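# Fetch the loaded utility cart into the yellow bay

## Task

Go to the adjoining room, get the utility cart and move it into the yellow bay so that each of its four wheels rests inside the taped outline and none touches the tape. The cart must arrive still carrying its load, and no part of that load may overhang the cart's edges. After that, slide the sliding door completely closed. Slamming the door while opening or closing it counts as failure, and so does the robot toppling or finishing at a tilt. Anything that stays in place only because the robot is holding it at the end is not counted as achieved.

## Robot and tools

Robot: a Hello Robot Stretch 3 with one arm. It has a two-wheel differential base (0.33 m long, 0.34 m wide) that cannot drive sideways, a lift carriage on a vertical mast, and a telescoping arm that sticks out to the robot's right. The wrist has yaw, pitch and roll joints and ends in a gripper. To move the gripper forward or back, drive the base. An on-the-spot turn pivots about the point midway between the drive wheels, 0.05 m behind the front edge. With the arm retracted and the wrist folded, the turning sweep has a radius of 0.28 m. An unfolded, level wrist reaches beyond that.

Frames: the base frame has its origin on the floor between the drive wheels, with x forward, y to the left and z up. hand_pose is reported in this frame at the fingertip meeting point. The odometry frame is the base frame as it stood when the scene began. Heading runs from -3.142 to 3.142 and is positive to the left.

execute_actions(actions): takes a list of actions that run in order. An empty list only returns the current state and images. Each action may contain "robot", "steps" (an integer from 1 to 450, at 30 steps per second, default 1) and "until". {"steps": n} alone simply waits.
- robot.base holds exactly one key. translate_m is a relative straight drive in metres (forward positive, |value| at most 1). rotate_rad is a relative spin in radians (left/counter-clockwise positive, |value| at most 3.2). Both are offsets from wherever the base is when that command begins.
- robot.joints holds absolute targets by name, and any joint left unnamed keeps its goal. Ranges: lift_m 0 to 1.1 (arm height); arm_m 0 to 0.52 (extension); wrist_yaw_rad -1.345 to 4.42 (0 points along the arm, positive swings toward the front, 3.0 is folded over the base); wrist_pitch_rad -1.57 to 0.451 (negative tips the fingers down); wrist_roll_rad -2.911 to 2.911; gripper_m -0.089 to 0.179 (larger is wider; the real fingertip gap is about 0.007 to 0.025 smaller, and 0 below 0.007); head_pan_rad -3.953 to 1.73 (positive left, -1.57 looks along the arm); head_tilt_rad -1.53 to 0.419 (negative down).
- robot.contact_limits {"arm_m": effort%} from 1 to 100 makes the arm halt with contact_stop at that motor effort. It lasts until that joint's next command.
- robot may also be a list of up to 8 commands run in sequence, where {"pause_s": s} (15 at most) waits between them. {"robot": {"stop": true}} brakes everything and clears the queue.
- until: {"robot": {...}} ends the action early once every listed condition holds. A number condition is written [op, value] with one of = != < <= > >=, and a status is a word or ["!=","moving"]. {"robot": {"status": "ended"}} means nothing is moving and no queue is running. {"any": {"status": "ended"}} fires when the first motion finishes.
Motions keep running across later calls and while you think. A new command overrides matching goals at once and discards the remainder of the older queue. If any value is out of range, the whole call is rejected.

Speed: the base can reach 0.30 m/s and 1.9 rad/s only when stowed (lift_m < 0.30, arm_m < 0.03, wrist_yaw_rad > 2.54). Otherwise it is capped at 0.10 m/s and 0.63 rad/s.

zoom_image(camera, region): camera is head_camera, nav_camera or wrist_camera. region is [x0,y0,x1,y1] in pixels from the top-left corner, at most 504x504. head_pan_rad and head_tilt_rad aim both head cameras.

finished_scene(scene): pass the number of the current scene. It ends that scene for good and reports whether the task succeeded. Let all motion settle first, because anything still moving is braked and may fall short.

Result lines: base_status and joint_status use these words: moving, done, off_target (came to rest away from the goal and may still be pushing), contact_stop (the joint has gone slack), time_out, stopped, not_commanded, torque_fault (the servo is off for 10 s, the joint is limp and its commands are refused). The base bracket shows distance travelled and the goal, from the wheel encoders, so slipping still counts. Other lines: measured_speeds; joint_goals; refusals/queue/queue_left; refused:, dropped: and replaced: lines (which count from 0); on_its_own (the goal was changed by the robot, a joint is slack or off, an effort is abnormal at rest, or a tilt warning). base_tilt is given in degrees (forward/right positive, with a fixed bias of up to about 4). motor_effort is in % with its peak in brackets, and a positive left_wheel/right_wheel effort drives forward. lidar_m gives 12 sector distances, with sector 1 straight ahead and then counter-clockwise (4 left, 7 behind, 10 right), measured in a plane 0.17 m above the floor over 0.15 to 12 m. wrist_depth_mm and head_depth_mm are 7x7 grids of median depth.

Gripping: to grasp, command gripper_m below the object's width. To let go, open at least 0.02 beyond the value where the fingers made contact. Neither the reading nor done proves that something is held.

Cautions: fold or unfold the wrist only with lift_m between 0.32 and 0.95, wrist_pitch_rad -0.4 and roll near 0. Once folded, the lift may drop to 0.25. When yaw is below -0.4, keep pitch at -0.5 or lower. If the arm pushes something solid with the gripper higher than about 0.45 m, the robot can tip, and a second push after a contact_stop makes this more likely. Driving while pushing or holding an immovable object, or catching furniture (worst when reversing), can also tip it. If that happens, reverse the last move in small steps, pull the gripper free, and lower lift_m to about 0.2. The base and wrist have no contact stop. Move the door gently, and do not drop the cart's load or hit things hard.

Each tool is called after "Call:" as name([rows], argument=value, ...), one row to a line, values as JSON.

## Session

Call:
execute_actions(actions=[])

Scene clock: 0.00 s.
robot.base_odometry: x=+0.000 y=+0.000 heading=+0.000 (m, m, rad; robot's odometry frame)
robot.turned_by_wheels: +0.000 (rad since the last result)
robot.turned_by_imu: +0.000 (rad since the last result)
robot.base_tilt: forward=-0.1 right=-1.6 (deg)
robot.lidar_m: 0.90 0.93 1.25 2.87 1.54 1.17 1.12 1.15 0.92 0.89 0.91 0.94
robot.head_depth_mm: 847 850 855 856 857 868 871 / 844 849 851 853 860 864 867 / 838 845 851 852 859 857 865 / 844 847 847 848 859 861 857 / 841 842 843 850 853 858 861 / 836 844 840 847 850 853 856 / 839 838 840 847 846 848 853
robot.base_status: not_commanded
robot.joint_positions: lift_m=+0.347 arm_m=-0.002 wrist_yaw_rad=+3.146 wrist_pitch_rad=-0.480 wrist_roll_rad=-0.006 gripper_m=+0.037 head_pan_rad=+0.014 head_tilt_rad=-0.016
robot.joint_goals: lift_m=+0.347 arm_m=-0.002 wrist_yaw_rad=+3.146 wrist_pitch_rad=-0.480 wrist_roll_rad=-0.006 gripper_m=+0.037 head_pan_rad=+0.014 head_tilt_rad=-0.016
robot.joint_status: lift_m=not_commanded arm_m=not_commanded wrist_yaw_rad=not_commanded wrist_pitch_rad=not_commanded wrist_roll_rad=not_commanded gripper_m=not_commanded head_pan_rad=not_commanded head_tilt_rad=not_commanded
robot.measured_speeds: translate_m=+0.000 rotate_rad=+0.000 lift_m=+0.000 arm_m=+0.000 wrist_yaw_rad=+0.000 wrist_pitch_rad=+0.000 wrist_roll_rad=+0.000 head_pan_rad=+0.000 head_tilt_rad=+0.000
robot: refusals=0 queue=idle queue_left=0
robot.motor_effort: left_wheel=-1 right_wheel=+0 lift_m=+25 arm_m=-1 wrist_yaw_rad=+0 wrist_pitch_rad=+4 wrist_roll_rad=+0 gripper_m=+0 head_pan_rad=-1 head_tilt_rad=+1 (%)
robot.hand_pose: x=-0.0222 y=+0.0731 z=+0.3462 quat_wxyz=(+0.166, +0.684, +0.170, +0.689) (m; robot's base frame)
robot.wrist_depth_mm: - - - - - - - / - - - - - - - / 872 903 - 977 - - 958 / 720 730 - 777 808 829 857 / 605 622 - 644 664 670 696 / 525 532 - 554 588 572 592 / 462 - - - 482 502 513
pictures: head_camera (sideways: a quarter turn clockwise sets it upright), nav_camera (sideways: a quarter turn counterclockwise sets it upright), wrist_camera
Images, in order (width x height): head_camera 896x504, nav_camera 672x504, wrist_camera 644x364.

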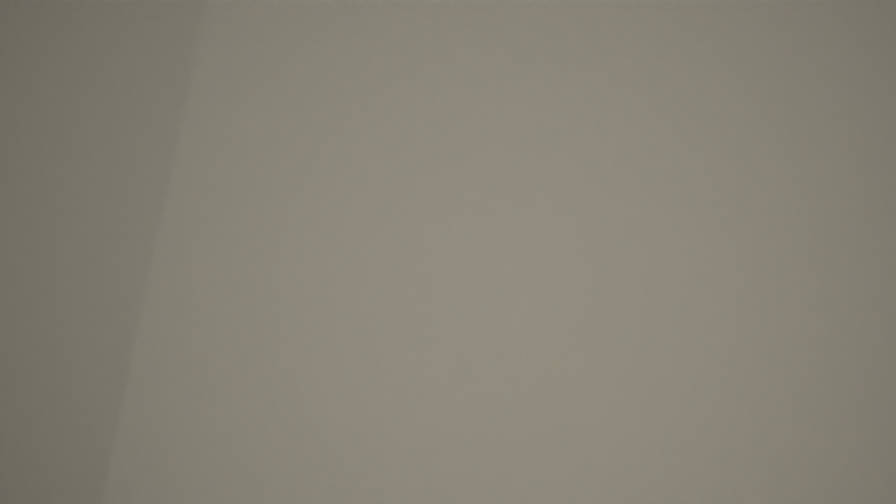

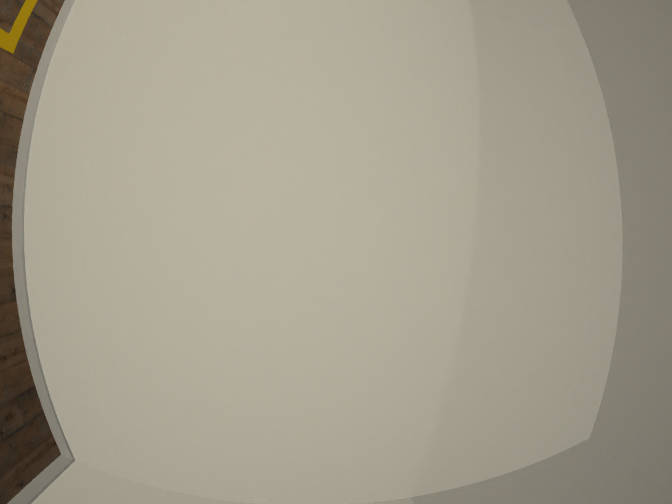

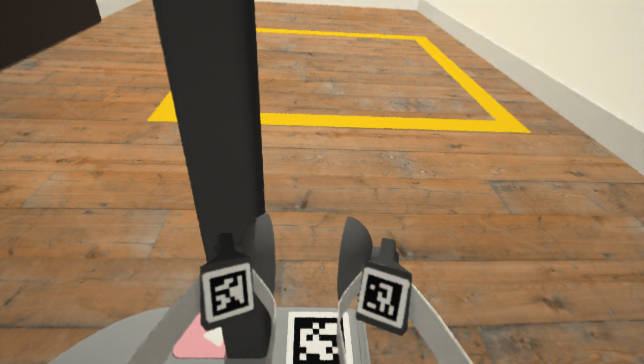

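Call:
execute_actions([
  {"robot":{"joints":{"head_pan_rad":1.7,"head_tilt_rad":-0.6}},"steps":100,"until":{"robot":{"status":"ended"}}},
])

Call:
execute_actions([
  {"robot":{"joints":{"head_pan_rad":-3.6,"head_tilt_rad":-0.5}},"steps":200,"until":{"robot":{"status":"ended"}}},
])

Scene clock: 1.53 s.
robot.base_odometry: x=+0.000 y=+0.000 heading=+0.000 (m, m, rad; robot's odometry frame)
robot.turned_by_wheels: +0.000 (rad since the last result)
robot.turned_by_imu: +0.000 (rad since the last result)
robot.base_tilt: forward=-0.1 right=-1.7 (deg)
robot.lidar_m: 0.90 0.93 1.25 2.86 1.54 1.17 1.12 1.16 0.92 0.88 0.91 0.94
robot.head_depth_mm: 2376 2546 2828 2305 1813 1461 1255 / 2363 2628 2864 2309 1771 1460 1238 / 2371 2642 2894 2262 1787 1461 1233 / 2412 2679 2893 2271 1772 1452 1234 / 2434 2701 2897 2258 1734 1444 1219 / 2484 2707 2951 2218 1741 1448 1232 / 2400 2637 2757 2324 - - -
robot.base_status: not_commanded
robot.joint_positions: lift_m=+0.347 arm_m=-0.002 wrist_yaw_rad=+3.146 wrist_pitch_rad=-0.480 wrist_roll_rad=-0.006 gripper_m=+0.037 head_pan_rad=+1.693 head_tilt_rad=-0.592
robot.joint_goals: lift_m=+0.347 arm_m=-0.002 wrist_yaw_rad=+3.146 wrist_pitch_rad=-0.480 wrist_roll_rad=-0.006 gripper_m=+0.037 head_pan_rad=+1.700 head_tilt_rad=-0.600
robot.joint_status: lift_m=not_commanded arm_m=not_commanded wrist_yaw_rad=not_commanded wrist_pitch_rad=not_commanded wrist_roll_rad=not_commanded gripper_m=not_commanded head_pan_rad=done head_tilt_rad=done
robot.measured_speeds: translate_m=+0.000 rotate_rad=+0.000 lift_m=+0.000 arm_m=+0.000 wrist_yaw_rad=+0.000 wrist_pitch_rad=+0.000 wrist_roll_rad=+0.000 head_pan_rad=+0.000 head_tilt_rad=+0.000
robot: refusals=0 queue=done queue_left=0
robot.motor_effort: left_wheel=-1(1) right_wheel=+0(0) lift_m=+25(25) arm_m=-1(0) wrist_yaw_rad=+0(0) wrist_pitch_rad=+4(4) wrist_roll_rad=+0(0) gripper_m=-1(0) head_pan_rad=+4(46) head_tilt_rad=-4(36) (%)
robot.hand_pose: x=-0.0222 y=+0.0731 z=+0.3462 quat_wxyz=(+0.166, +0.684, +0.170, +0.689) (m; robot's base frame)
robot.wrist_depth_mm: - - - - - - - / - - - - - - - / 891 916 - 971 - - 990 / 729 744 - 762 807 827 848 / 604 624 - 653 667 679 694 / 522 537 - 556 580 576 596 / 462 - - - 483 504 507
pictures: head_camera (sideways: a quarter turn clockwise sets it upright), nav_camera (sideways: a quarter turn counterclockwise sets it upright), wrist_camera
Images, in order (width x height): head_camera 896x504, nav_camera 672x504, wrist_camera 644x364.

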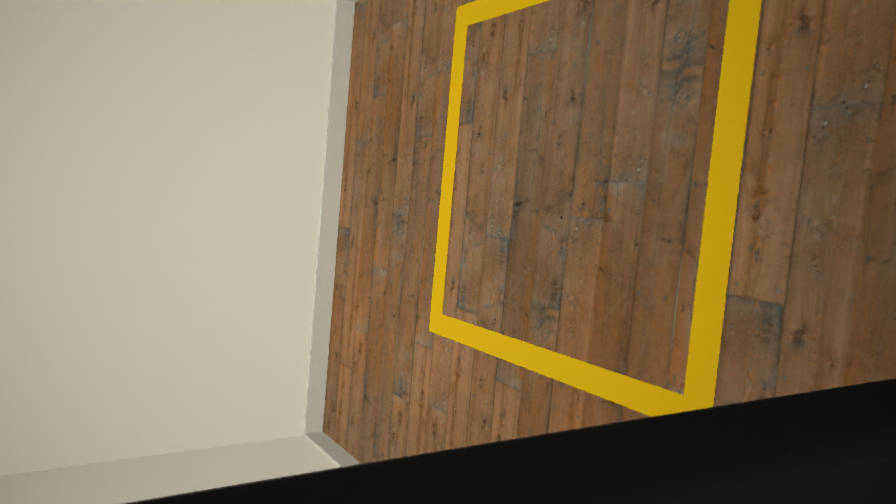

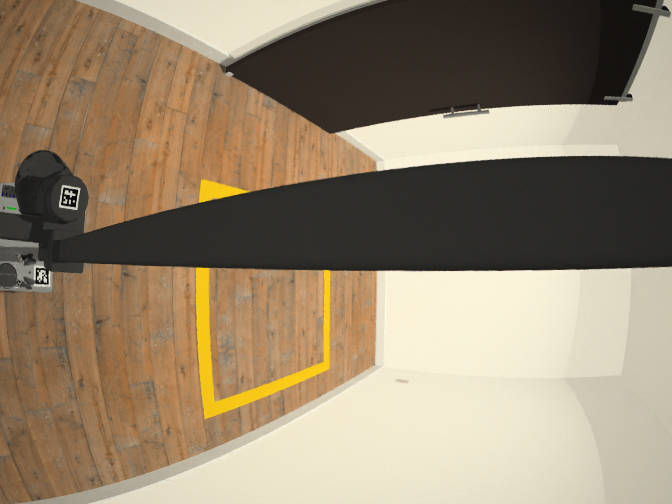

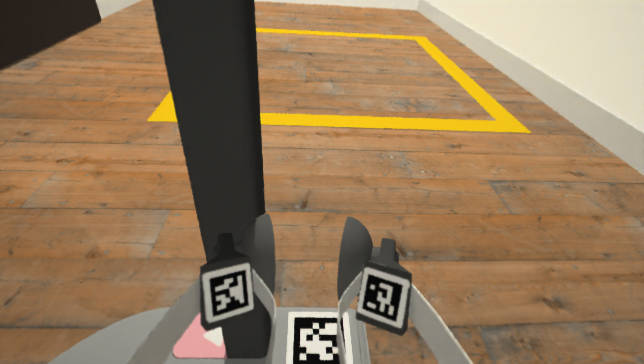

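Scene clock: 4.60 s.
robot.base_odometry: x=+0.000 y=+0.000 heading=+0.000 (m, m, rad; robot's odometry frame)
robot.turned_by_wheels: +0.000 (rad since the last result)
robot.turned_by_imu: +0.000 (rad since the last result)
robot.base_tilt: forward=-0.1 right=-1.7 (deg)
robot.lidar_m: 0.90 0.93 1.25 2.87 1.54 1.17 1.12 1.16 0.92 0.88 0.91 0.94
robot.head_depth_mm: 1161 1282 1440 1653 1842 1564 1309 / 1157 1254 1386 1537 1756 1571 1300 / 1099 1206 1337 1495 1706 1553 1299 / 1048 1153 1263 1404 1574 1551 1291 / 1000 1088 1196 1325 1462 1533 1284 / 955 1038 1131 1240 1397 1487 1287 / 918 992 1076 1180 1297 1414 1278
robot.base_status: not_commanded
robot.joint_positions: lift_m=+0.347 arm_m=-0.002 wrist_yaw_rad=+3.146 wrist_pitch_rad=-0.480 wrist_roll_rad=-0.006 gripper_m=+0.037 head_pan_rad=-3.593 head_tilt_rad=-0.508
robot.joint_goals: lift_m=+0.347 arm_m=-0.002 wrist_yaw_rad=+3.146 wrist_pitch_rad=-0.480 wrist_roll_rad=-0.006 gripper_m=+0.037 head_pan_rad=-3.600 head_tilt_rad=-0.500
robot.joint_status: lift_m=not_commanded arm_m=not_commanded wrist_yaw_rad=not_commanded wrist_pitch_rad=not_commanded wrist_roll_rad=not_commanded gripper_m=not_commanded head_pan_rad=done head_tilt_rad=done
robot.measured_speeds: translate_m=+0.000 rotate_rad=+0.000 lift_m=+0.000 arm_m=+0.000 wrist_yaw_rad=+0.000 wrist_pitch_rad=+0.000 wrist_roll_rad=+0.000 head_pan_rad=+0.000 head_tilt_rad=+0.000
robot: refusals=0 queue=done queue_left=0
robot.motor_effort: left_wheel=-1(1) right_wheel=+0(0) lift_m=+25(25) arm_m=+0(1) wrist_yaw_rad=+0(0) wrist_pitch_rad=+4(4) wrist_roll_rad=+0(0) gripper_m=+0(0) head_pan_rad=-5(47) head_tilt_rad=+4(16) (%)
robot.hand_pose: x=-0.0222 y=+0.0731 z=+0.3462 quat_wxyz=(+0.166, +0.684, +0.170, +0.689) (m; robot's base frame)
robot.wrist_depth_mm: - - - - - - - / - - - - - - - / 909 908 - 960 - - 968 / 726 750 - 775 795 817 847 / 604 622 - 644 671 681 687 / 519 534 - 559 586 577 584 / 462 - - - 484 501 511
pictures: head_camera (sideways: a quarter turn clockwise sets it upright), nav_camera (sideways: a quarter turn counterclockwise sets it upright), wrist_camera
Images, in order (width x height): head_camera 896x504, nav_camera 672x504, wrist_camera 644x364.

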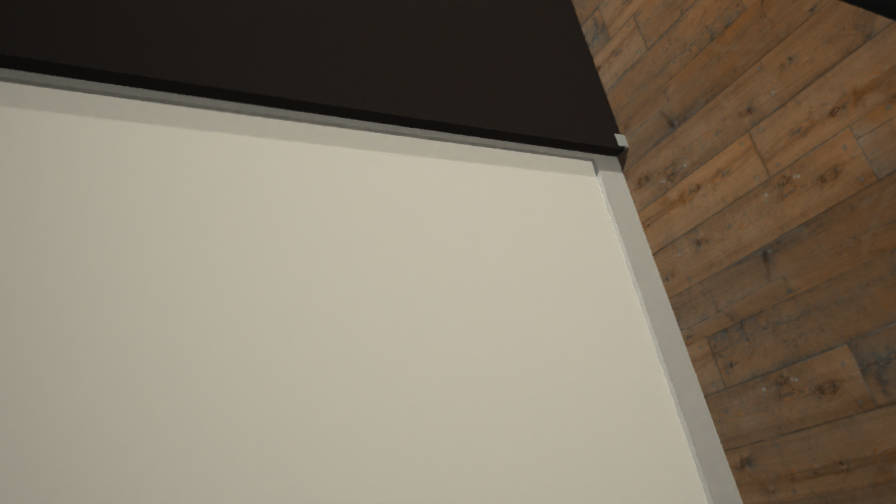

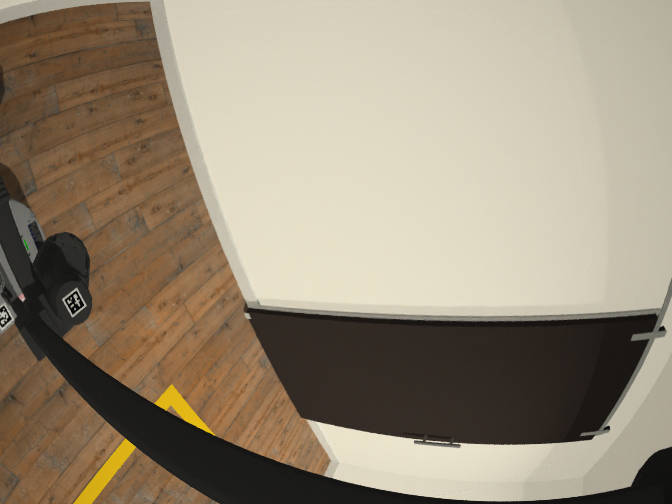

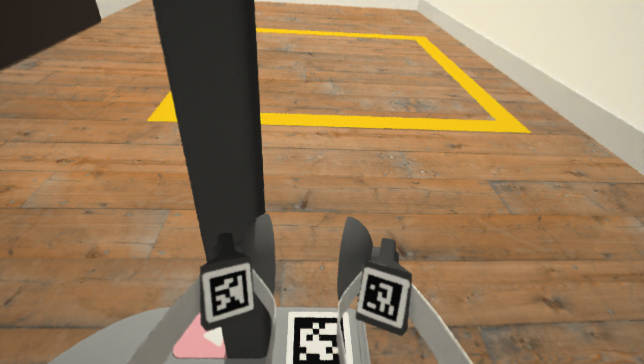

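Call:
execute_actions([
  {"robot":[{"joints":{"lift_m":0.28},"base":{"rotate_rad":1.865}},{"base":{"translate_m":1.0}},{"base":{"translate_m":1.0}},{"base":{"translate_m":0.45}},{"base":{"rotate_rad":2.94}},{"joints":{"lift_m":0.6,"head_pan_rad":-0.6,"head_tilt_rad":-0.3}}],"steps":450,"until":{"robot":{"status":"ended"}}},
  {"steps":450,"until":{"robot":{"status":"ended"}}},
])

Scene clock: 28.20 s.
robot.base_odometry: x=-0.710 y=+2.345 heading=-1.478 (m, m, rad; robot's odometry frame)
robot.turned_by_wheels: +4.805 (rad since the last result)
robot.turned_by_imu: +4.806 (rad since the last result)
robot.base_tilt: forward=+0.0 right=-1.7 (deg)
robot.lidar_m: 2.49 2.07 1.60 1.56 0.69 0.53 0.52 0.55 0.46 0.45 0.48 0.61
robot.head_depth_mm: 441 459 485 518 550 583 614 / 497 511 529 545 569 598 644 / 565 587 609 591 610 669 724 / 658 686 717 757 791 840 883 / 788 827 876 927 995 1055 1136 / 981 1046 1122 1214 1318 1446 1436 / 1474 1608 1784 2007 2181 1849 1472
robot.base_status: done (rotate_rad +2.9399 of +2.9400)
robot.joint_positions: lift_m=+0.600 arm_m=-0.002 wrist_yaw_rad=+3.146 wrist_pitch_rad=-0.481 wrist_roll_rad=-0.006 gripper_m=+0.037 head_pan_rad=-0.607 head_tilt_rad=-0.310
robot.joint_goals: lift_m=+0.600 arm_m=-0.002 wrist_yaw_rad=+3.146 wrist_pitch_rad=-0.481 wrist_roll_rad=-0.006 gripper_m=+0.037 head_pan_rad=-0.600 head_tilt_rad=-0.300
robot.joint_status: lift_m=done arm_m=not_commanded wrist_yaw_rad=not_commanded wrist_pitch_rad=not_commanded wrist_roll_rad=not_commanded gripper_m=not_commanded head_pan_rad=done head_tilt_rad=done
robot.measured_speeds: translate_m=+0.000 rotate_rad=+0.000 lift_m=+0.000 arm_m=+0.000 wrist_yaw_rad=+0.000 wrist_pitch_rad=+0.000 wrist_roll_rad=+0.000 head_pan_rad=+0.000 head_tilt_rad=+0.000
robot: refusals=0 queue=done queue_left=0
robot.motor_effort: left_wheel=-3(12) right_wheel=+2(8) lift_m=+29(30) arm_m=-2(2) wrist_yaw_rad=+0(0) wrist_pitch_rad=+4(4) wrist_roll_rad=+0(0) gripper_m=+0(0) head_pan_rad=+5(47) head_tilt_rad=+5(24) (%)
robot.hand_pose: x=-0.0222 y=+0.0729 z=+0.5986 quat_wxyz=(+0.167, +0.684, +0.171, +0.689) (m; robot's base frame)
robot.wrist_depth_mm: 602 805 - - - - - / 608 839 - - - - - / 621 882 - - - - - / 630 916 - - - - - / 643 885 - - - - - / 648 804 - 849 886 876 891 / 647 720 703 732 741 761 777
pictures: head_camera (sideways: a quarter turn clockwise sets it upright), nav_camera (sideways: a quarter turn counterclockwise sets it upright), wrist_camera
Images, in order (width x height): head_camera 896x504, nav_camera 672x504, wrist_camera 644x364.

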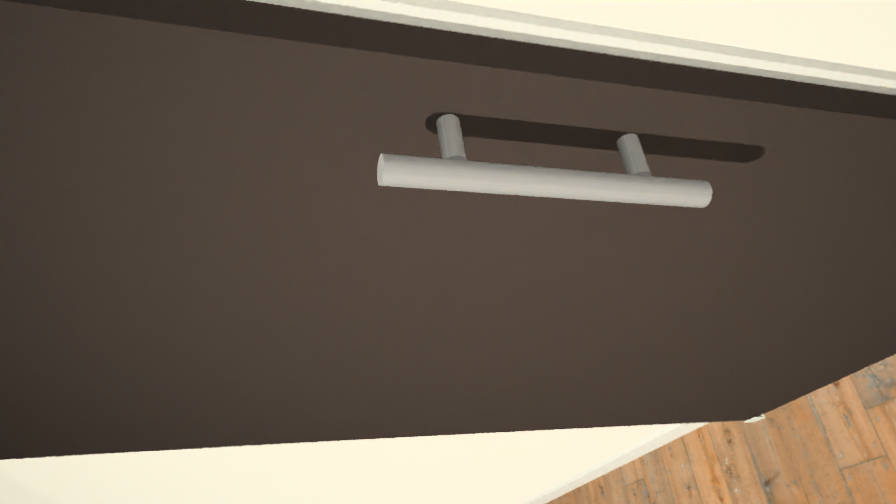

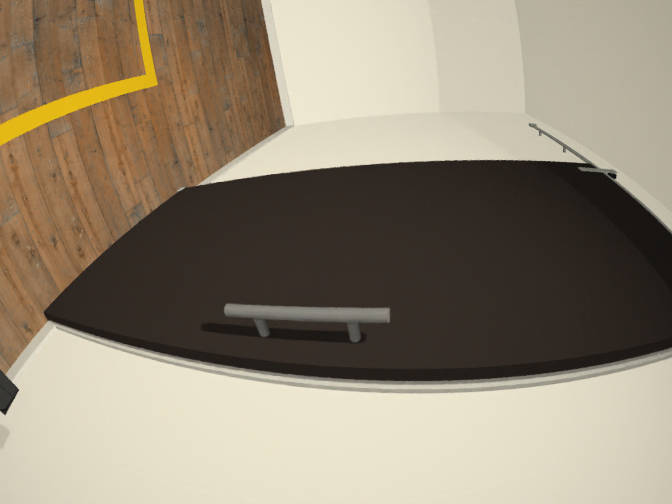

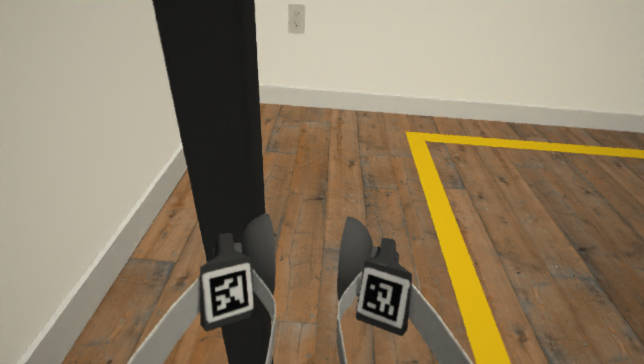

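Call:
execute_actions([
  {"robot":[{"joints":{"wrist_pitch_rad":-0.4,"arm_m":0.05}},{"joints":{"wrist_yaw_rad":1.57,"lift_m":0.86}},{"joints":{"arm_m":0.22,"wrist_pitch_rad":0,"gripper_m":0.12}},{"base":{"translate_m":0.12}}],"steps":450,"until":{"robot":{"status":"ended"}}},
])

Scene clock: 37.83 s.
robot.base_odometry: x=-0.699 y=+2.225 heading=-1.478 (m, m, rad; robot's odometry frame)
robot.turned_by_wheels: +0.000 (rad since the last result)
robot.turned_by_imu: -0.002 (rad since the last result)
robot.base_tilt: forward=-0.1 right=-1.6 (deg)
robot.lidar_m: 2.49 2.06 1.58 1.55 0.85 0.65 0.64 0.62 0.47 0.46 0.49 0.63
robot.head_depth_mm: 451 463 478 485 508 525 539 / 505 521 539 553 498 528 640 / 576 598 620 646 675 707 739 / 669 701 729 764 808 851 904 / 798 842 891 943 1003 1081 1154 / 992 1062 1137 1230 1326 1463 1441 / 1478 1632 1796 1989 2210 1880 1472
robot.base_status: done (translate_m +0.1200 of +0.1200)
robot.joint_positions: lift_m=+0.860 arm_m=+0.220 wrist_yaw_rad=+1.567 wrist_pitch_rad=-0.022 wrist_roll_rad=-0.006 gripper_m=+0.120 head_pan_rad=-0.607 head_tilt_rad=-0.309
robot.joint_goals: lift_m=+0.860 arm_m=+0.220 wrist_yaw_rad=+1.570 wrist_pitch_rad=+0.000 wrist_roll_rad=-0.006 gripper_m=+0.120 head_pan_rad=-0.600 head_tilt_rad=-0.300
robot.joint_status: lift_m=done arm_m=done wrist_yaw_rad=done wrist_pitch_rad=done wrist_roll_rad=not_commanded gripper_m=done head_pan_rad=done head_tilt_rad=done
robot.measured_speeds: translate_m=+0.000 rotate_rad=+0.000 lift_m=+0.000 arm_m=+0.000 wrist_yaw_rad=+0.000 wrist_pitch_rad=+0.000 wrist_roll_rad=+0.000 head_pan_rad=+0.000 head_tilt_rad=+0.000
robot: refusals=0 queue=done queue_left=0
robot.motor_effort: left_wheel=-3(22) right_wheel=+0(27) lift_m=+29(31) arm_m=+3(5) wrist_yaw_rad=+3(6) wrist_pitch_rad=+6(8) wrist_roll_rad=+0(0) gripper_m=+0(82) head_pan_rad=+4(3) head_tilt_rad=+5(5) (%)
robot.hand_pose: x=+0.2343 y=-0.3658 z=+0.9688 quat_wxyz=(+0.508, +0.503, -0.494, +0.495) (m; robot's base frame)
robot.wrist_depth_mm: - - - 550 203 169 130 / - - - 521 197 171 132 / - - - 747 192 175 133 / - - - 453 187 175 132 / - - - 251 209 172 131 / - - - 549 207 152 130 / - - - - 200 173 128
pictures: head_camera (sideways: a quarter turn clockwise sets it upright), nav_camera (sideways: a quarter turn counterclockwise sets it upright), wrist_camera
Images, in order (width x height): head_camera 896x504, nav_camera 672x504, wrist_camera 644x364.

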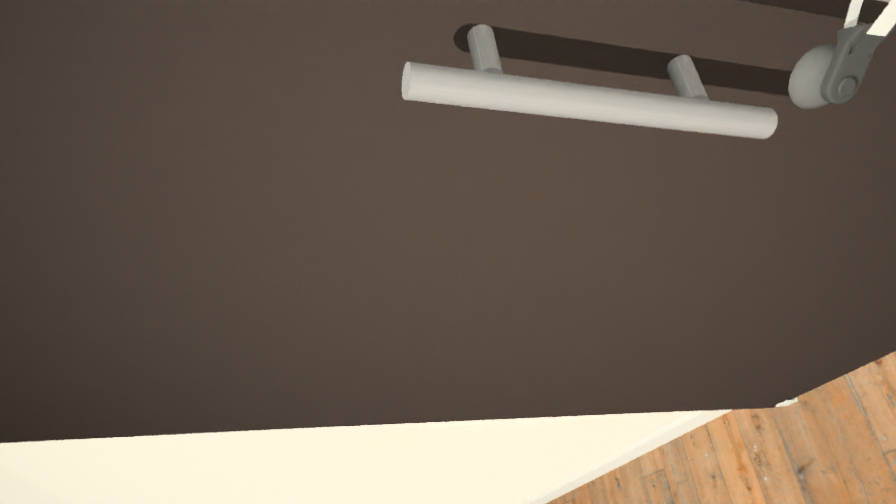

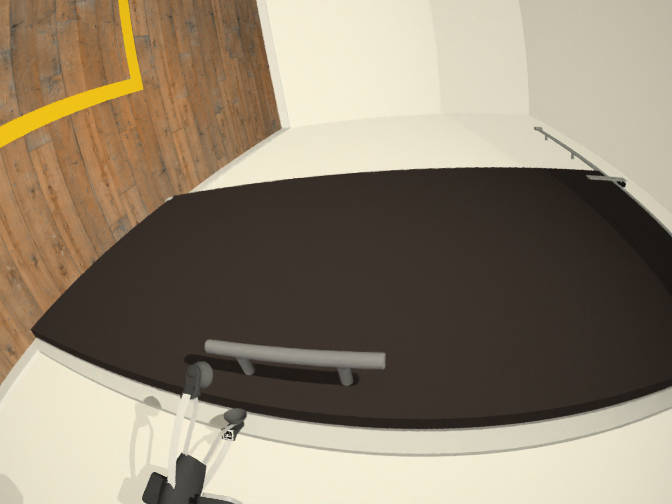

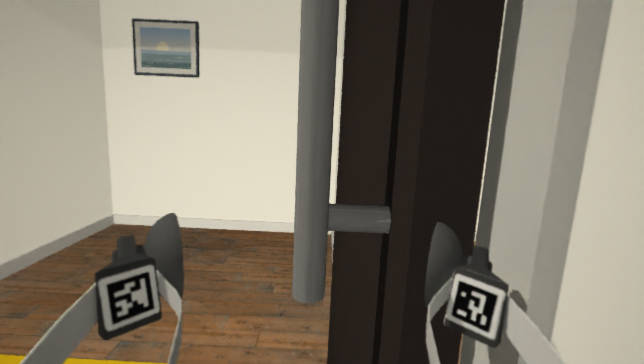

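Call:
execute_actions([
  {"robot":[{"joints":{"lift_m":0.885,"gripper_m":0.06}},{"base":{"translate_m":0.13}}],"steps":450,"until":{"robot":{"status":"ended"}}},
])

Scene clock: 41.80 s.
robot.base_odometry: x=-0.687 y=+2.096 heading=-1.478 (m, m, rad; robot's odometry frame)
robot.turned_by_wheels: +0.000 (rad since the last result)
robot.turned_by_imu: +0.001 (rad since the last result)
robot.base_tilt: forward=-0.1 right=-1.7 (deg)
robot.lidar_m: 2.55 2.04 1.58 1.55 1.02 0.78 0.77 0.63 0.48 0.47 0.45 0.64
robot.head_depth_mm: 461 474 488 503 520 532 566 / 517 533 553 572 593 616 644 / 589 612 636 662 693 724 757 / 687 717 749 786 831 872 926 / 823 862 913 968 1031 1108 1183 / 1017 1085 1167 1262 1562 1684 1450 / 1516 1672 1842 2069 2213 1875 1493
robot.base_status: done (translate_m +0.1300 of +0.1300)
robot.joint_positions: lift_m=+0.885 arm_m=+0.220 wrist_yaw_rad=+1.567 wrist_pitch_rad=-0.021 wrist_roll_rad=-0.006 gripper_m=+0.060 head_pan_rad=-0.607 head_tilt_rad=-0.309
robot.joint_goals: lift_m=+0.885 arm_m=+0.220 wrist_yaw_rad=+1.570 wrist_pitch_rad=+0.000 wrist_roll_rad=-0.006 gripper_m=+0.060 head_pan_rad=-0.600 head_tilt_rad=-0.300
robot.joint_status: lift_m=done arm_m=done wrist_yaw_rad=done wrist_pitch_rad=done wrist_roll_rad=not_commanded gripper_m=done head_pan_rad=done head_tilt_rad=done
robot.measured_speeds: translate_m=+0.000 rotate_rad=+0.000 lift_m=+0.000 arm_m=+0.000 wrist_yaw_rad=+0.000 wrist_pitch_rad=+0.000 wrist_roll_rad=+0.000 head_pan_rad=+0.000 head_tilt_rad=+0.000
robot: refusals=0 queue=done queue_left=0
robot.motor_effort: left_wheel=-2(3) right_wheel=+1(4) lift_m=+29(31) arm_m=+3(3) wrist_yaw_rad=+3(3) wrist_pitch_rad=+6(6) wrist_roll_rad=+0(0) gripper_m=+0(77) head_pan_rad=+4(4) head_tilt_rad=+4(5) (%)
robot.hand_pose: x=+0.2343 y=-0.3657 z=+0.9940 quat_wxyz=(+0.508, +0.503, -0.494, +0.495) (m; robot's base frame)
robot.wrist_depth_mm: - - - 100 209 115 75 / - - - 103 235 113 75 / - - - 106 228 112 74 / - - - 109 222 111 73 / - - - 112 190 109 73 / - - - 115 166 107 72 / - - - 119 148 99 71
pictures: head_camera (sideways: a quarter turn clockwise sets it upright), nav_camera (sideways: a quarter turn counterclockwise sets it upright), wrist_camera
Images, in order (width x height): head_camera 896x504, nav_camera 672x504, wrist_camera 644x364.

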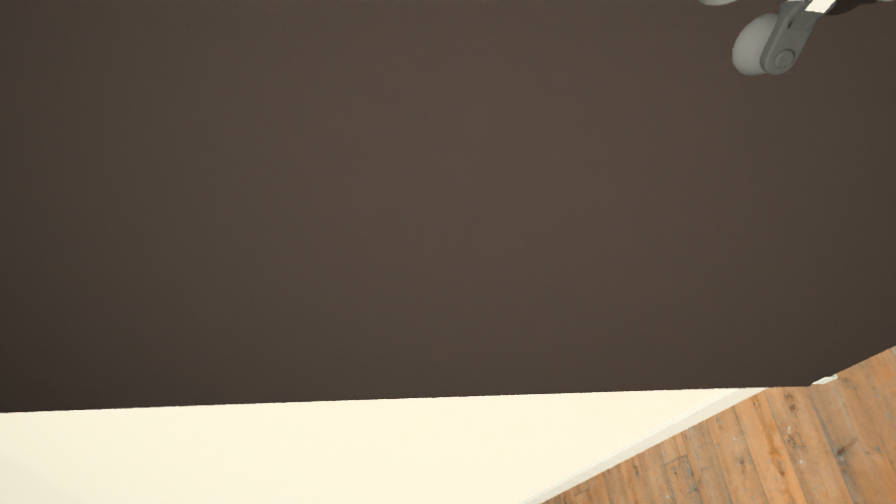

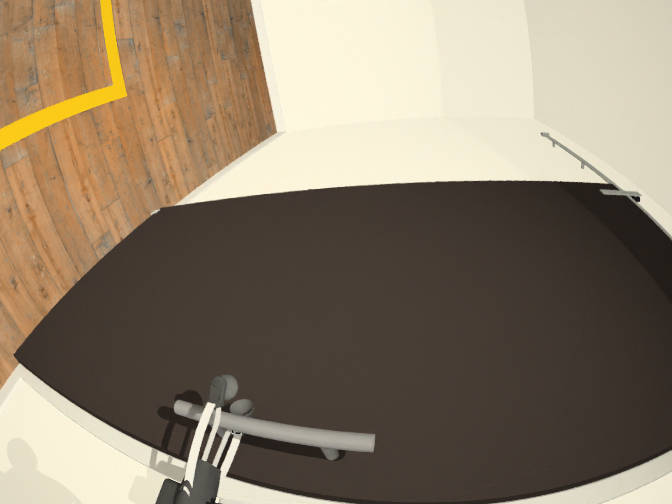

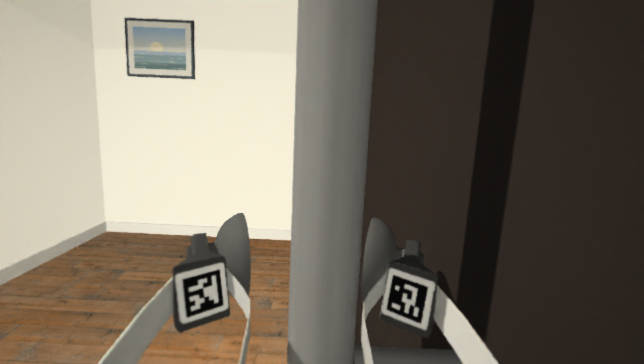

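Call:
execute_actions([
  {"robot":{"base":{"translate_m":0.3},"joints":{"head_pan_rad":-0.9,"head_tilt_rad":-0.7}},"steps":450,"until":{"robot":{"status":"ended"}}},
])

Scene clock: 46.00 s.
robot.base_odometry: x=-0.660 y=+1.797 heading=-1.479 (m, m, rad; robot's odometry frame)
robot.turned_by_wheels: +0.000 (rad since the last result)
robot.turned_by_imu: -0.022 (rad since the last result)
robot.base_tilt: forward=-0.1 right=-1.6 (deg)
robot.lidar_m: 2.37 2.06 1.57 1.53 1.44 1.09 1.07 0.66 0.50 0.44 0.46 0.65
robot.head_depth_mm: 376 407 431 429 566 682 1190 / 401 441 489 549 624 725 895 / 433 479 536 617 703 836 1027 / 470 525 593 689 813 987 1158 / 515 581 667 784 952 1210 1174 / 567 649 762 916 1155 1317 1166 / 634 741 885 1104 1452 1344 1168
robot.base_status: done (translate_m +0.3000 of +0.3000)
robot.joint_positions: lift_m=+0.885 arm_m=+0.221 wrist_yaw_rad=+1.495 wrist_pitch_rad=-0.021 wrist_roll_rad=-0.006 gripper_m=+0.060 head_pan_rad=-0.893 head_tilt_rad=-0.693
robot.joint_goals: lift_m=+0.885 arm_m=+0.220 wrist_yaw_rad=+1.514 wrist_pitch_rad=+0.000 wrist_roll_rad=-0.006 gripper_m=+0.060 head_pan_rad=-0.900 head_tilt_rad=-0.700
robot.joint_status: lift_m=done arm_m=done wrist_yaw_rad=done wrist_pitch_rad=done wrist_roll_rad=not_commanded gripper_m=done head_pan_rad=done head_tilt_rad=done
robot.measured_speeds: translate_m=+0.000 rotate_rad=+0.000 lift_m=+0.000 arm_m=+0.000 wrist_yaw_rad=+0.000 wrist_pitch_rad=+0.000 wrist_roll_rad=+0.000 head_pan_rad=+0.000 head_tilt_rad=+0.000
robot: refusals=0 queue=done queue_left=0
robot.on_its_own: wrist_yaw_rad is held at +1.514, not at your +1.570, by its stall guard, which is not easing now; wrist_yaw_rad is at rest, and its effort (+18) is outside its rest range (-12 to +12)
robot.motor_effort: left_wheel=-5(29) right_wheel=+8(41) lift_m=+28(29) arm_m=-13(13) wrist_yaw_rad=+18(38) wrist_pitch_rad=+6(8) wrist_roll_rad=+0(0) gripper_m=+1(5) head_pan_rad=-4(30) head_tilt_rad=-4(31) (%)
robot.hand_pose: x=+0.2336 y=-0.3851 z=+0.9941 quat_wxyz=(+0.525, +0.485, -0.512, +0.477) (m; robot's base frame)
robot.wrist_depth_mm: - - - - 138 103 71 / - - - - 148 102 71 / - - - - 146 101 71 / - - - - 145 101 70 / - - - - 143 100 70 / - - 47 - 50 99 70 / - - - - 134 93 69
pictures: head_camera (sideways: a quarter turn clockwise sets it upright), nav_camera (sideways: a quarter turn counterclockwise sets it upright), wrist_camera
Images, in order (width x height): head_camera 896x504, nav_camera 672x504, wrist_camera 644x364.

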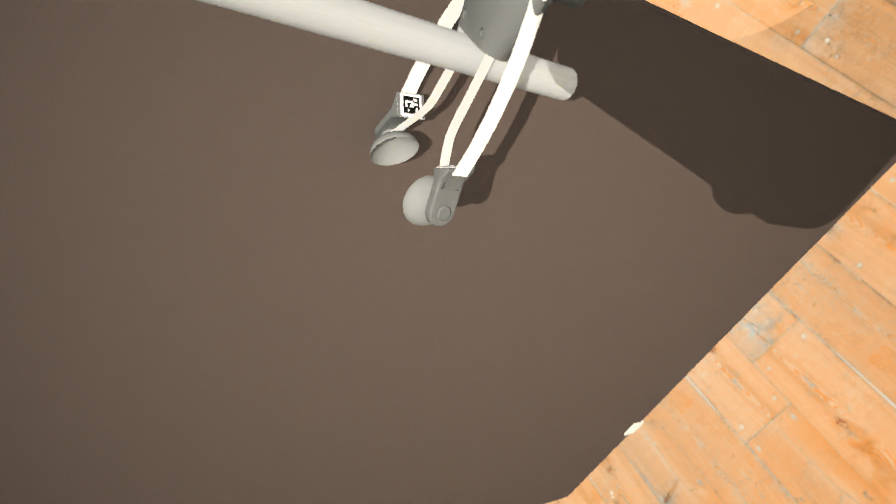

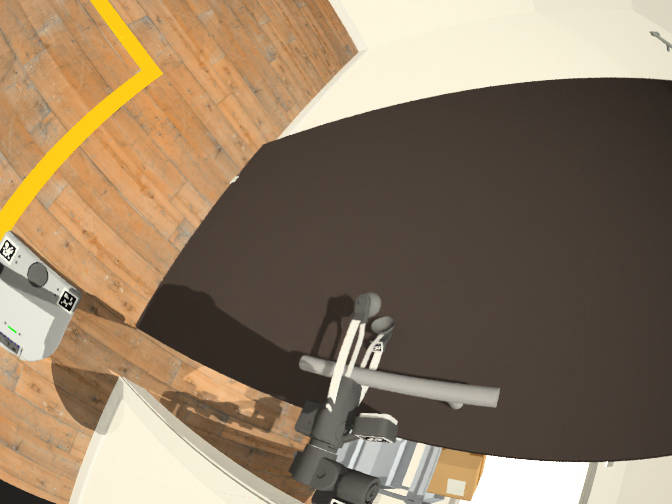

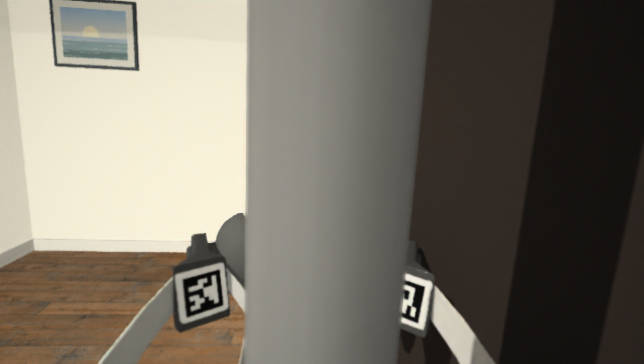

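Call:
execute_actions([
  {"robot":[{"base":{"rotate_rad":0.04}},{"base":{"translate_m":0.25}},{"base":{"rotate_rad":0.03}},{"base":{"translate_m":0.25}}],"steps":450,"until":{"robot":{"status":"ended"}}},
])

Scene clock: 54.77 s.
robot.base_odometry: x=-0.586 y=+1.303 heading=-1.409 (m, m, rad; robot's odometry frame)
robot.turned_by_wheels: +0.070 (rad since the last result)
robot.turned_by_imu: -0.055 (rad since the last result)
robot.base_tilt: forward=-0.1 right=-1.6 (deg)
robot.lidar_m: 1.88 2.17 1.58 1.52 1.58 1.65 1.58 0.80 1.69 0.44 0.45 0.61
robot.head_depth_mm: 364 398 388 420 561 710 1185 / 389 429 474 534 608 713 906 / 417 462 517 599 681 812 1004 / 449 501 568 655 774 943 1130 / 486 548 628 737 888 1121 1173 / 531 604 704 847 1053 1289 1168 / 582 674 801 986 1283 1350 1165
robot.base_status: done (translate_m +0.2500 of +0.2500)
robot.joint_positions: lift_m=+0.885 arm_m=+0.221 wrist_yaw_rad=+1.518 wrist_pitch_rad=-0.021 wrist_roll_rad=-0.006 gripper_m=+0.060 head_pan_rad=-0.894 head_tilt_rad=-0.693
robot.joint_goals: lift_m=+0.885 arm_m=+0.220 wrist_yaw_rad=+1.514 wrist_pitch_rad=+0.000 wrist_roll_rad=-0.006 gripper_m=+0.060 head_pan_rad=-0.900 head_tilt_rad=-0.700
robot.joint_status: lift_m=done arm_m=done wrist_yaw_rad=done wrist_pitch_rad=done wrist_roll_rad=not_commanded gripper_m=done head_pan_rad=done head_tilt_rad=done
robot.measured_speeds: translate_m=+0.000 rotate_rad=+0.000 lift_m=+0.000 arm_m=+0.000 wrist_yaw_rad=+0.000 wrist_pitch_rad=+0.000 wrist_roll_rad=+0.000 head_pan_rad=+0.000 head_tilt_rad=+0.000
robot: refusals=0 queue=done queue_left=0
robot.on_its_own: wrist_yaw_rad is held at +1.514, not at your +1.570, by its stall guard, which is not easing now
robot.motor_effort: left_wheel=-1(36) right_wheel=+4(23) lift_m=+28(28) arm_m=-12(14) wrist_yaw_rad=-4(22) wrist_pitch_rad=+6(6) wrist_roll_rad=+0(0) gripper_m=+5(5) head_pan_rad=-4(4) head_tilt_rad=-4(4) (%)
robot.hand_pose: x=+0.2340 y=-0.3793 z=+0.9941 quat_wxyz=(+0.520, +0.491, -0.506, +0.483) (m; robot's base frame)
robot.wrist_depth_mm: - - - - 143 97 68 / - - - - 142 96 68 / - - - - 135 95 68 / - - - - 146 95 67 / - - - - 133 94 67 / - - 47 - 121 94 67 / - - 52 46 142 93 67
pictures: head_camera (sideways: a quarter turn clockwise sets it upright), nav_camera (sideways: a quarter turn counterclockwise sets it upright), wrist_camera
Images, in order (width x height): head_camera 896x504, nav_camera 672x504, wrist_camera 644x364.

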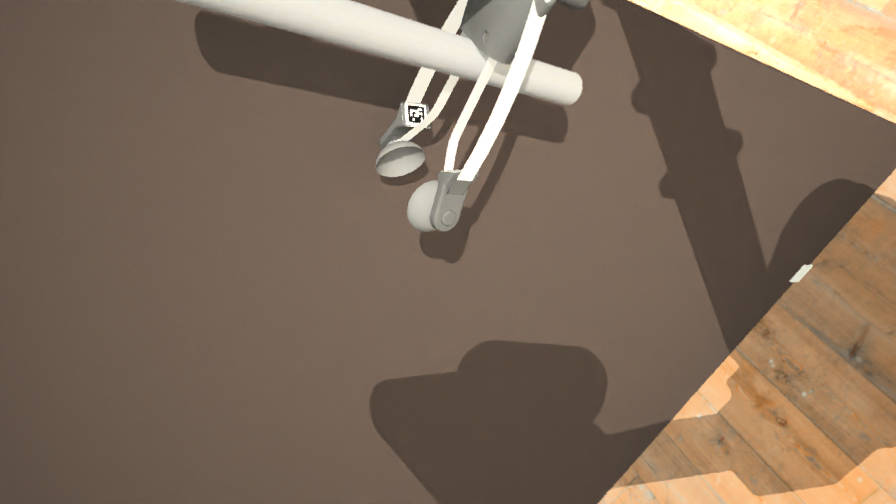

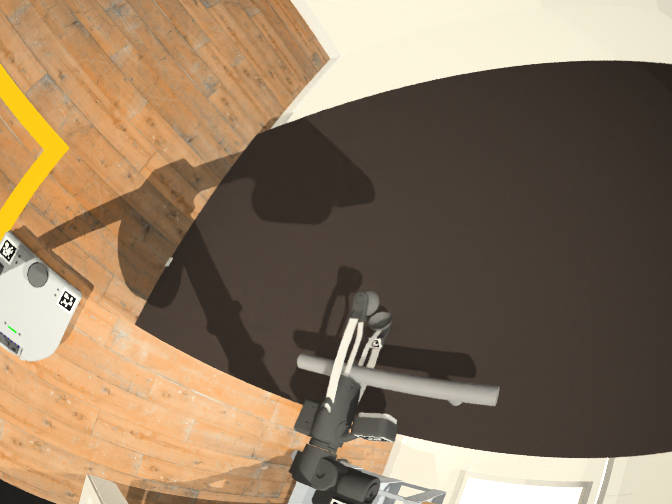

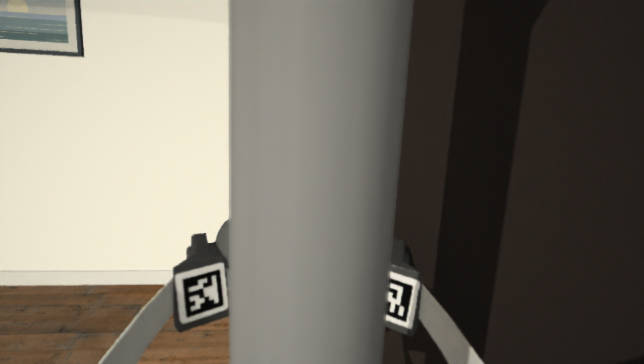

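Call:
execute_actions([
  {"robot":[{"base":{"rotate_rad":0.12}},{"base":{"translate_m":0.15},"joints":{"head_pan_rad":-1.6,"head_tilt_rad":-0.9}}],"steps":450,"until":{"robot":{"status":"ended"}}},
])

Scene clock: 58.80 s.
robot.base_odometry: x=-0.545 y=+1.158 heading=-1.289 (m, m, rad; robot's odometry frame)
robot.turned_by_wheels: +0.120 (rad since the last result)
robot.turned_by_imu: -0.022 (rad since the last result)
robot.base_tilt: forward=-0.1 right=-1.7 (deg)
robot.lidar_m: 1.73 2.05 1.60 1.53 1.57 1.84 1.76 0.94 1.70 0.44 0.45 0.60
robot.head_depth_mm: 1881 1650 - - 1385 1228 1125 / 1807 1634 1887 1631 1409 1239 1118 / 2786 2498 1844 1631 1418 1242 1127 / 2795 2421 1792 1635 1405 1240 1132 / 2817 2371 - 1552 943 1186 1110 / 371 412 - 620 813 1176 1111 / 362 400 415 616 806 1161 1106
robot.base_status: done (translate_m +0.1500 of +0.1500)
robot.joint_positions: lift_m=+0.885 arm_m=+0.220 wrist_yaw_rad=+1.534 wrist_pitch_rad=-0.022 wrist_roll_rad=-0.004 gripper_m=+0.060 head_pan_rad=-1.593 head_tilt_rad=-0.889
robot.joint_goals: lift_m=+0.885 arm_m=+0.220 wrist_yaw_rad=+1.514 wrist_pitch_rad=+0.000 wrist_roll_rad=-0.004 gripper_m=+0.060 head_pan_rad=-1.600 head_tilt_rad=-0.900
robot.joint_status: lift_m=done arm_m=done wrist_yaw_rad=done wrist_pitch_rad=done wrist_roll_rad=not_commanded gripper_m=done head_pan_rad=done head_tilt_rad=done
robot.measured_speeds: translate_m=+0.000 rotate_rad=+0.000 lift_m=+0.000 arm_m=+0.000 wrist_yaw_rad=+0.000 wrist_pitch_rad=+0.000 wrist_roll_rad=+0.000 head_pan_rad=+0.000 head_tilt_rad=+0.000
robot: refusals=0 queue=done queue_left=0
robot.on_its_own: wrist_yaw_rad is held at +1.514, not at your +1.570, by its stall guard, which is not easing now; wrist_yaw_rad is at rest, and its effort (-19) is outside its rest range (-12 to +12)
robot.motor_effort: left_wheel=+1(29) right_wheel=+0(32) lift_m=+28(28) arm_m=-4(19) wrist_yaw_rad=-19(41) wrist_pitch_rad=+6(7) wrist_roll_rad=+0(1) gripper_m=+7(7) head_pan_rad=-4(46) head_tilt_rad=-5(23) (%)
robot.hand_pose: x=+0.2341 y=-0.3747 z=+0.9940 quat_wxyz=(+0.516, +0.495, -0.502, +0.486) (m; robot's base frame)
robot.wrist_depth_mm: - - - - 141 95 67 / - - - - 134 95 67 / - - - - 145 94 67 / - - - - 143 94 67 / - - - - 131 94 67 / - - 47 - 121 93 66 / - - 50 46 140 92 66
pictures: head_camera (sideways: a quarter turn clockwise sets it upright), nav_camera (sideways: a quarter turn counterclockwise sets it upright), wrist_camera
Images, in order (width x height): head_camera 896x504, nav_camera 672x504, wrist_camera 644x364.

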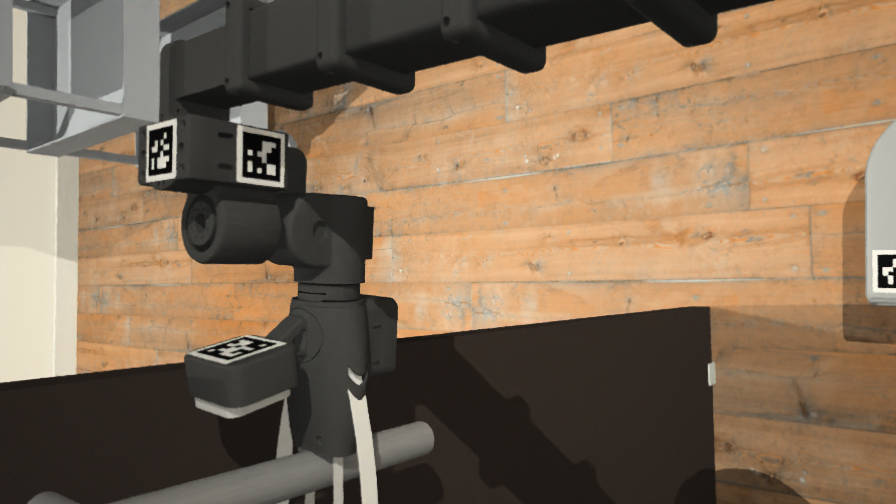

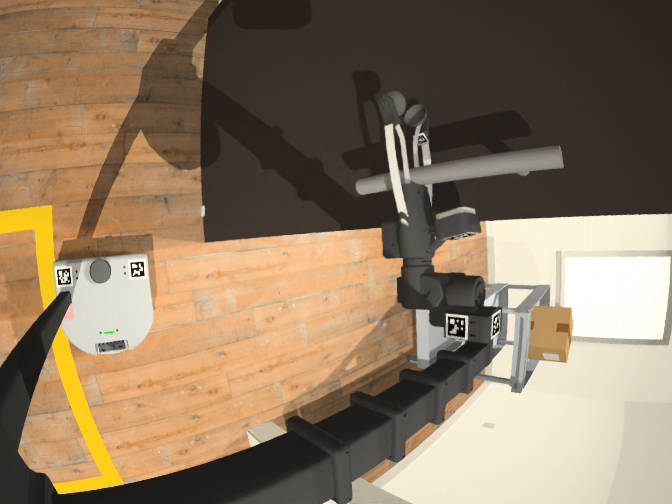

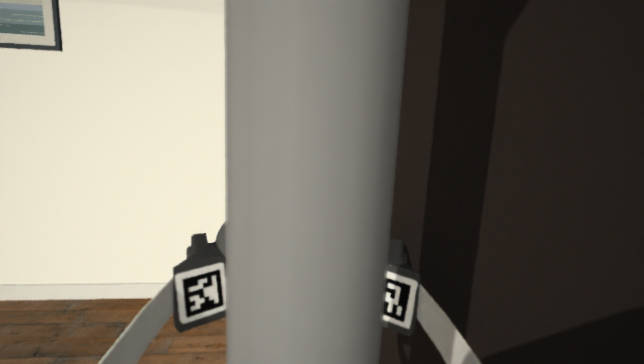

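Call:
execute_actions([
  {"robot":[{"base":{"rotate_rad":0.05}},{"base":{"translate_m":0.04}},{"joints":{"gripper_m":0.07}},{"base":{"translate_m":-0.3}},{"joints":{"arm_m":0.0,"lift_m":0.745,"head_tilt_rad":-0.5}}],"steps":450,"until":{"robot":{"status":"ended"}}},
])

Scene clock: 69.17 s.
robot.base_odometry: x=-0.629 y=+1.404 heading=-1.239 (m, m, rad; robot's odometry frame)
robot.turned_by_wheels: +0.050 (rad since the last result)
robot.turned_by_imu: +0.047 (rad since the last result)
robot.base_tilt: forward=-0.1 right=-1.7 (deg)
robot.lidar_m: 2.03 2.14 1.58 1.53 1.60 1.55 1.49 0.73 0.80 1.63 0.54 0.62
robot.head_depth_mm: 2659 2879 1971 2417 1975 1574 1316 / 2671 1639 1717 2048 1900 1553 1294 / 2710 2828 1713 1981 1904 1554 1299 / 2686 2889 3224 2472 1946 1549 1294 / 2671 2887 3203 2577 1941 1551 1292 / 2704 2929 3155 2549 1933 1528 1289 / 2725 2931 3131 2518 1907 1524 1271
robot.base_status: done (translate_m -0.3000 of -0.3000)
robot.joint_positions: lift_m=+0.745 arm_m=+0.000 wrist_yaw_rad=+1.516 wrist_pitch_rad=-0.018 wrist_roll_rad=-0.004 gripper_m=+0.070 head_pan_rad=-1.594 head_tilt_rad=-0.507
robot.joint_goals: lift_m=+0.745 arm_m=+0.000 wrist_yaw_rad=+1.514 wrist_pitch_rad=+0.000 wrist_roll_rad=-0.004 gripper_m=+0.070 head_pan_rad=-1.600 head_tilt_rad=-0.500
robot.joint_status: lift_m=done arm_m=done wrist_yaw_rad=done wrist_pitch_rad=done wrist_roll_rad=not_commanded gripper_m=done head_pan_rad=done head_tilt_rad=done
robot.measured_speeds: translate_m=+0.000 rotate_rad=+0.000 lift_m=+0.000 arm_m=+0.000 wrist_yaw_rad=+0.000 wrist_pitch_rad=+0.000 wrist_roll_rad=+0.000 head_pan_rad=+0.000 head_tilt_rad=+0.000
robot: refusals=0 queue=done queue_left=0
robot.on_its_own: wrist_yaw_rad is held at +1.514, not at your +1.570, by its stall guard, which is not easing now
robot.motor_effort: left_wheel=-1(21) right_wheel=+0(34) lift_m=+21(28) arm_m=-5(8) wrist_yaw_rad=-2(19) wrist_pitch_rad=+5(7) wrist_roll_rad=+0(0) gripper_m=+0(51) head_pan_rad=-4(4) head_tilt_rad=+4(31) (%)
robot.hand_pose: x=+0.2340 y=-0.1592 z=+0.8552 quat_wxyz=(+0.519, +0.490, -0.507, +0.483) (m; robot's base frame)
robot.wrist_depth_mm: - - - - 775 446 301 / - - - - 780 443 301 / - - - - 778 447 312 / - - - - 757 439 308 / - - - - 670 437 305 / - - - - - 436 307 / - - - - 725 407 306
pictures: head_camera (sideways: a quarter turn clockwise sets it upright), nav_camera (sideways: a quarter turn counterclockwise sets it upright), wrist_camera
Images, in order (width x height): head_camera 896x504, nav_camera 672x504, wrist_camera 644x364.

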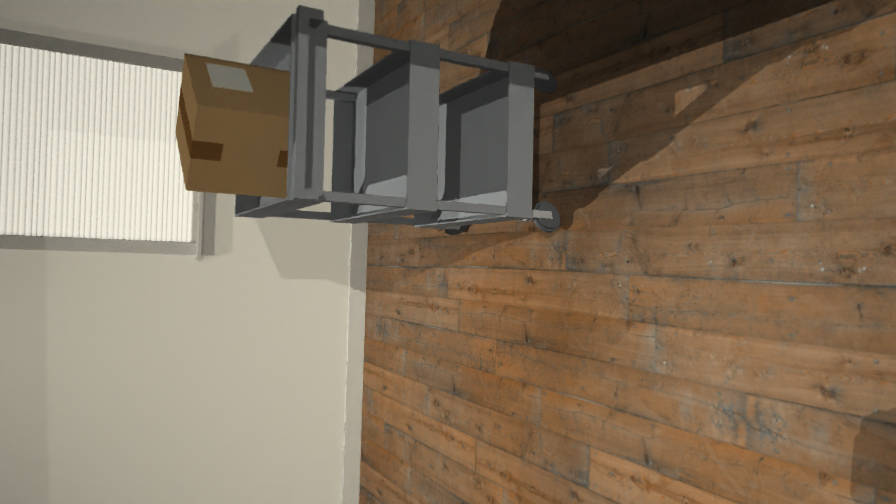

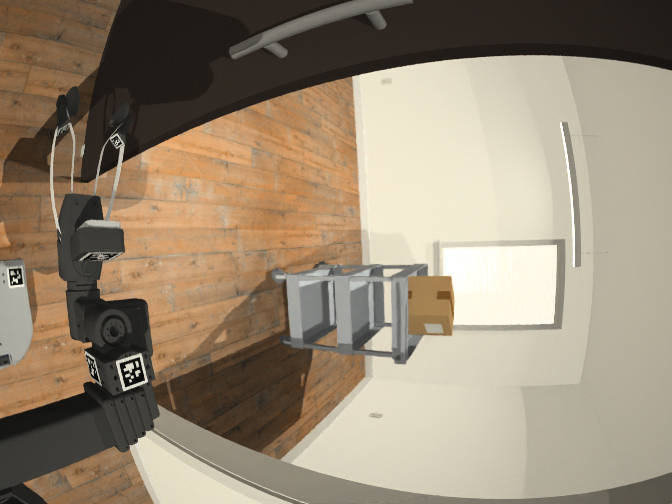

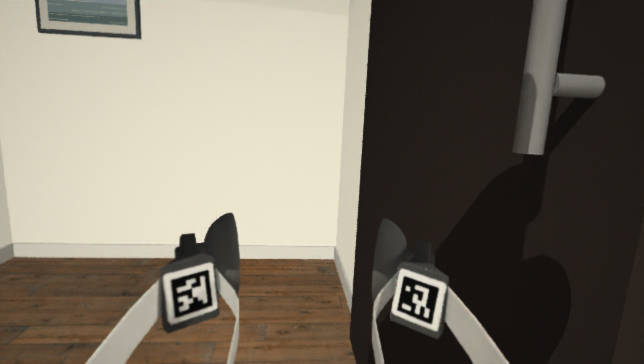

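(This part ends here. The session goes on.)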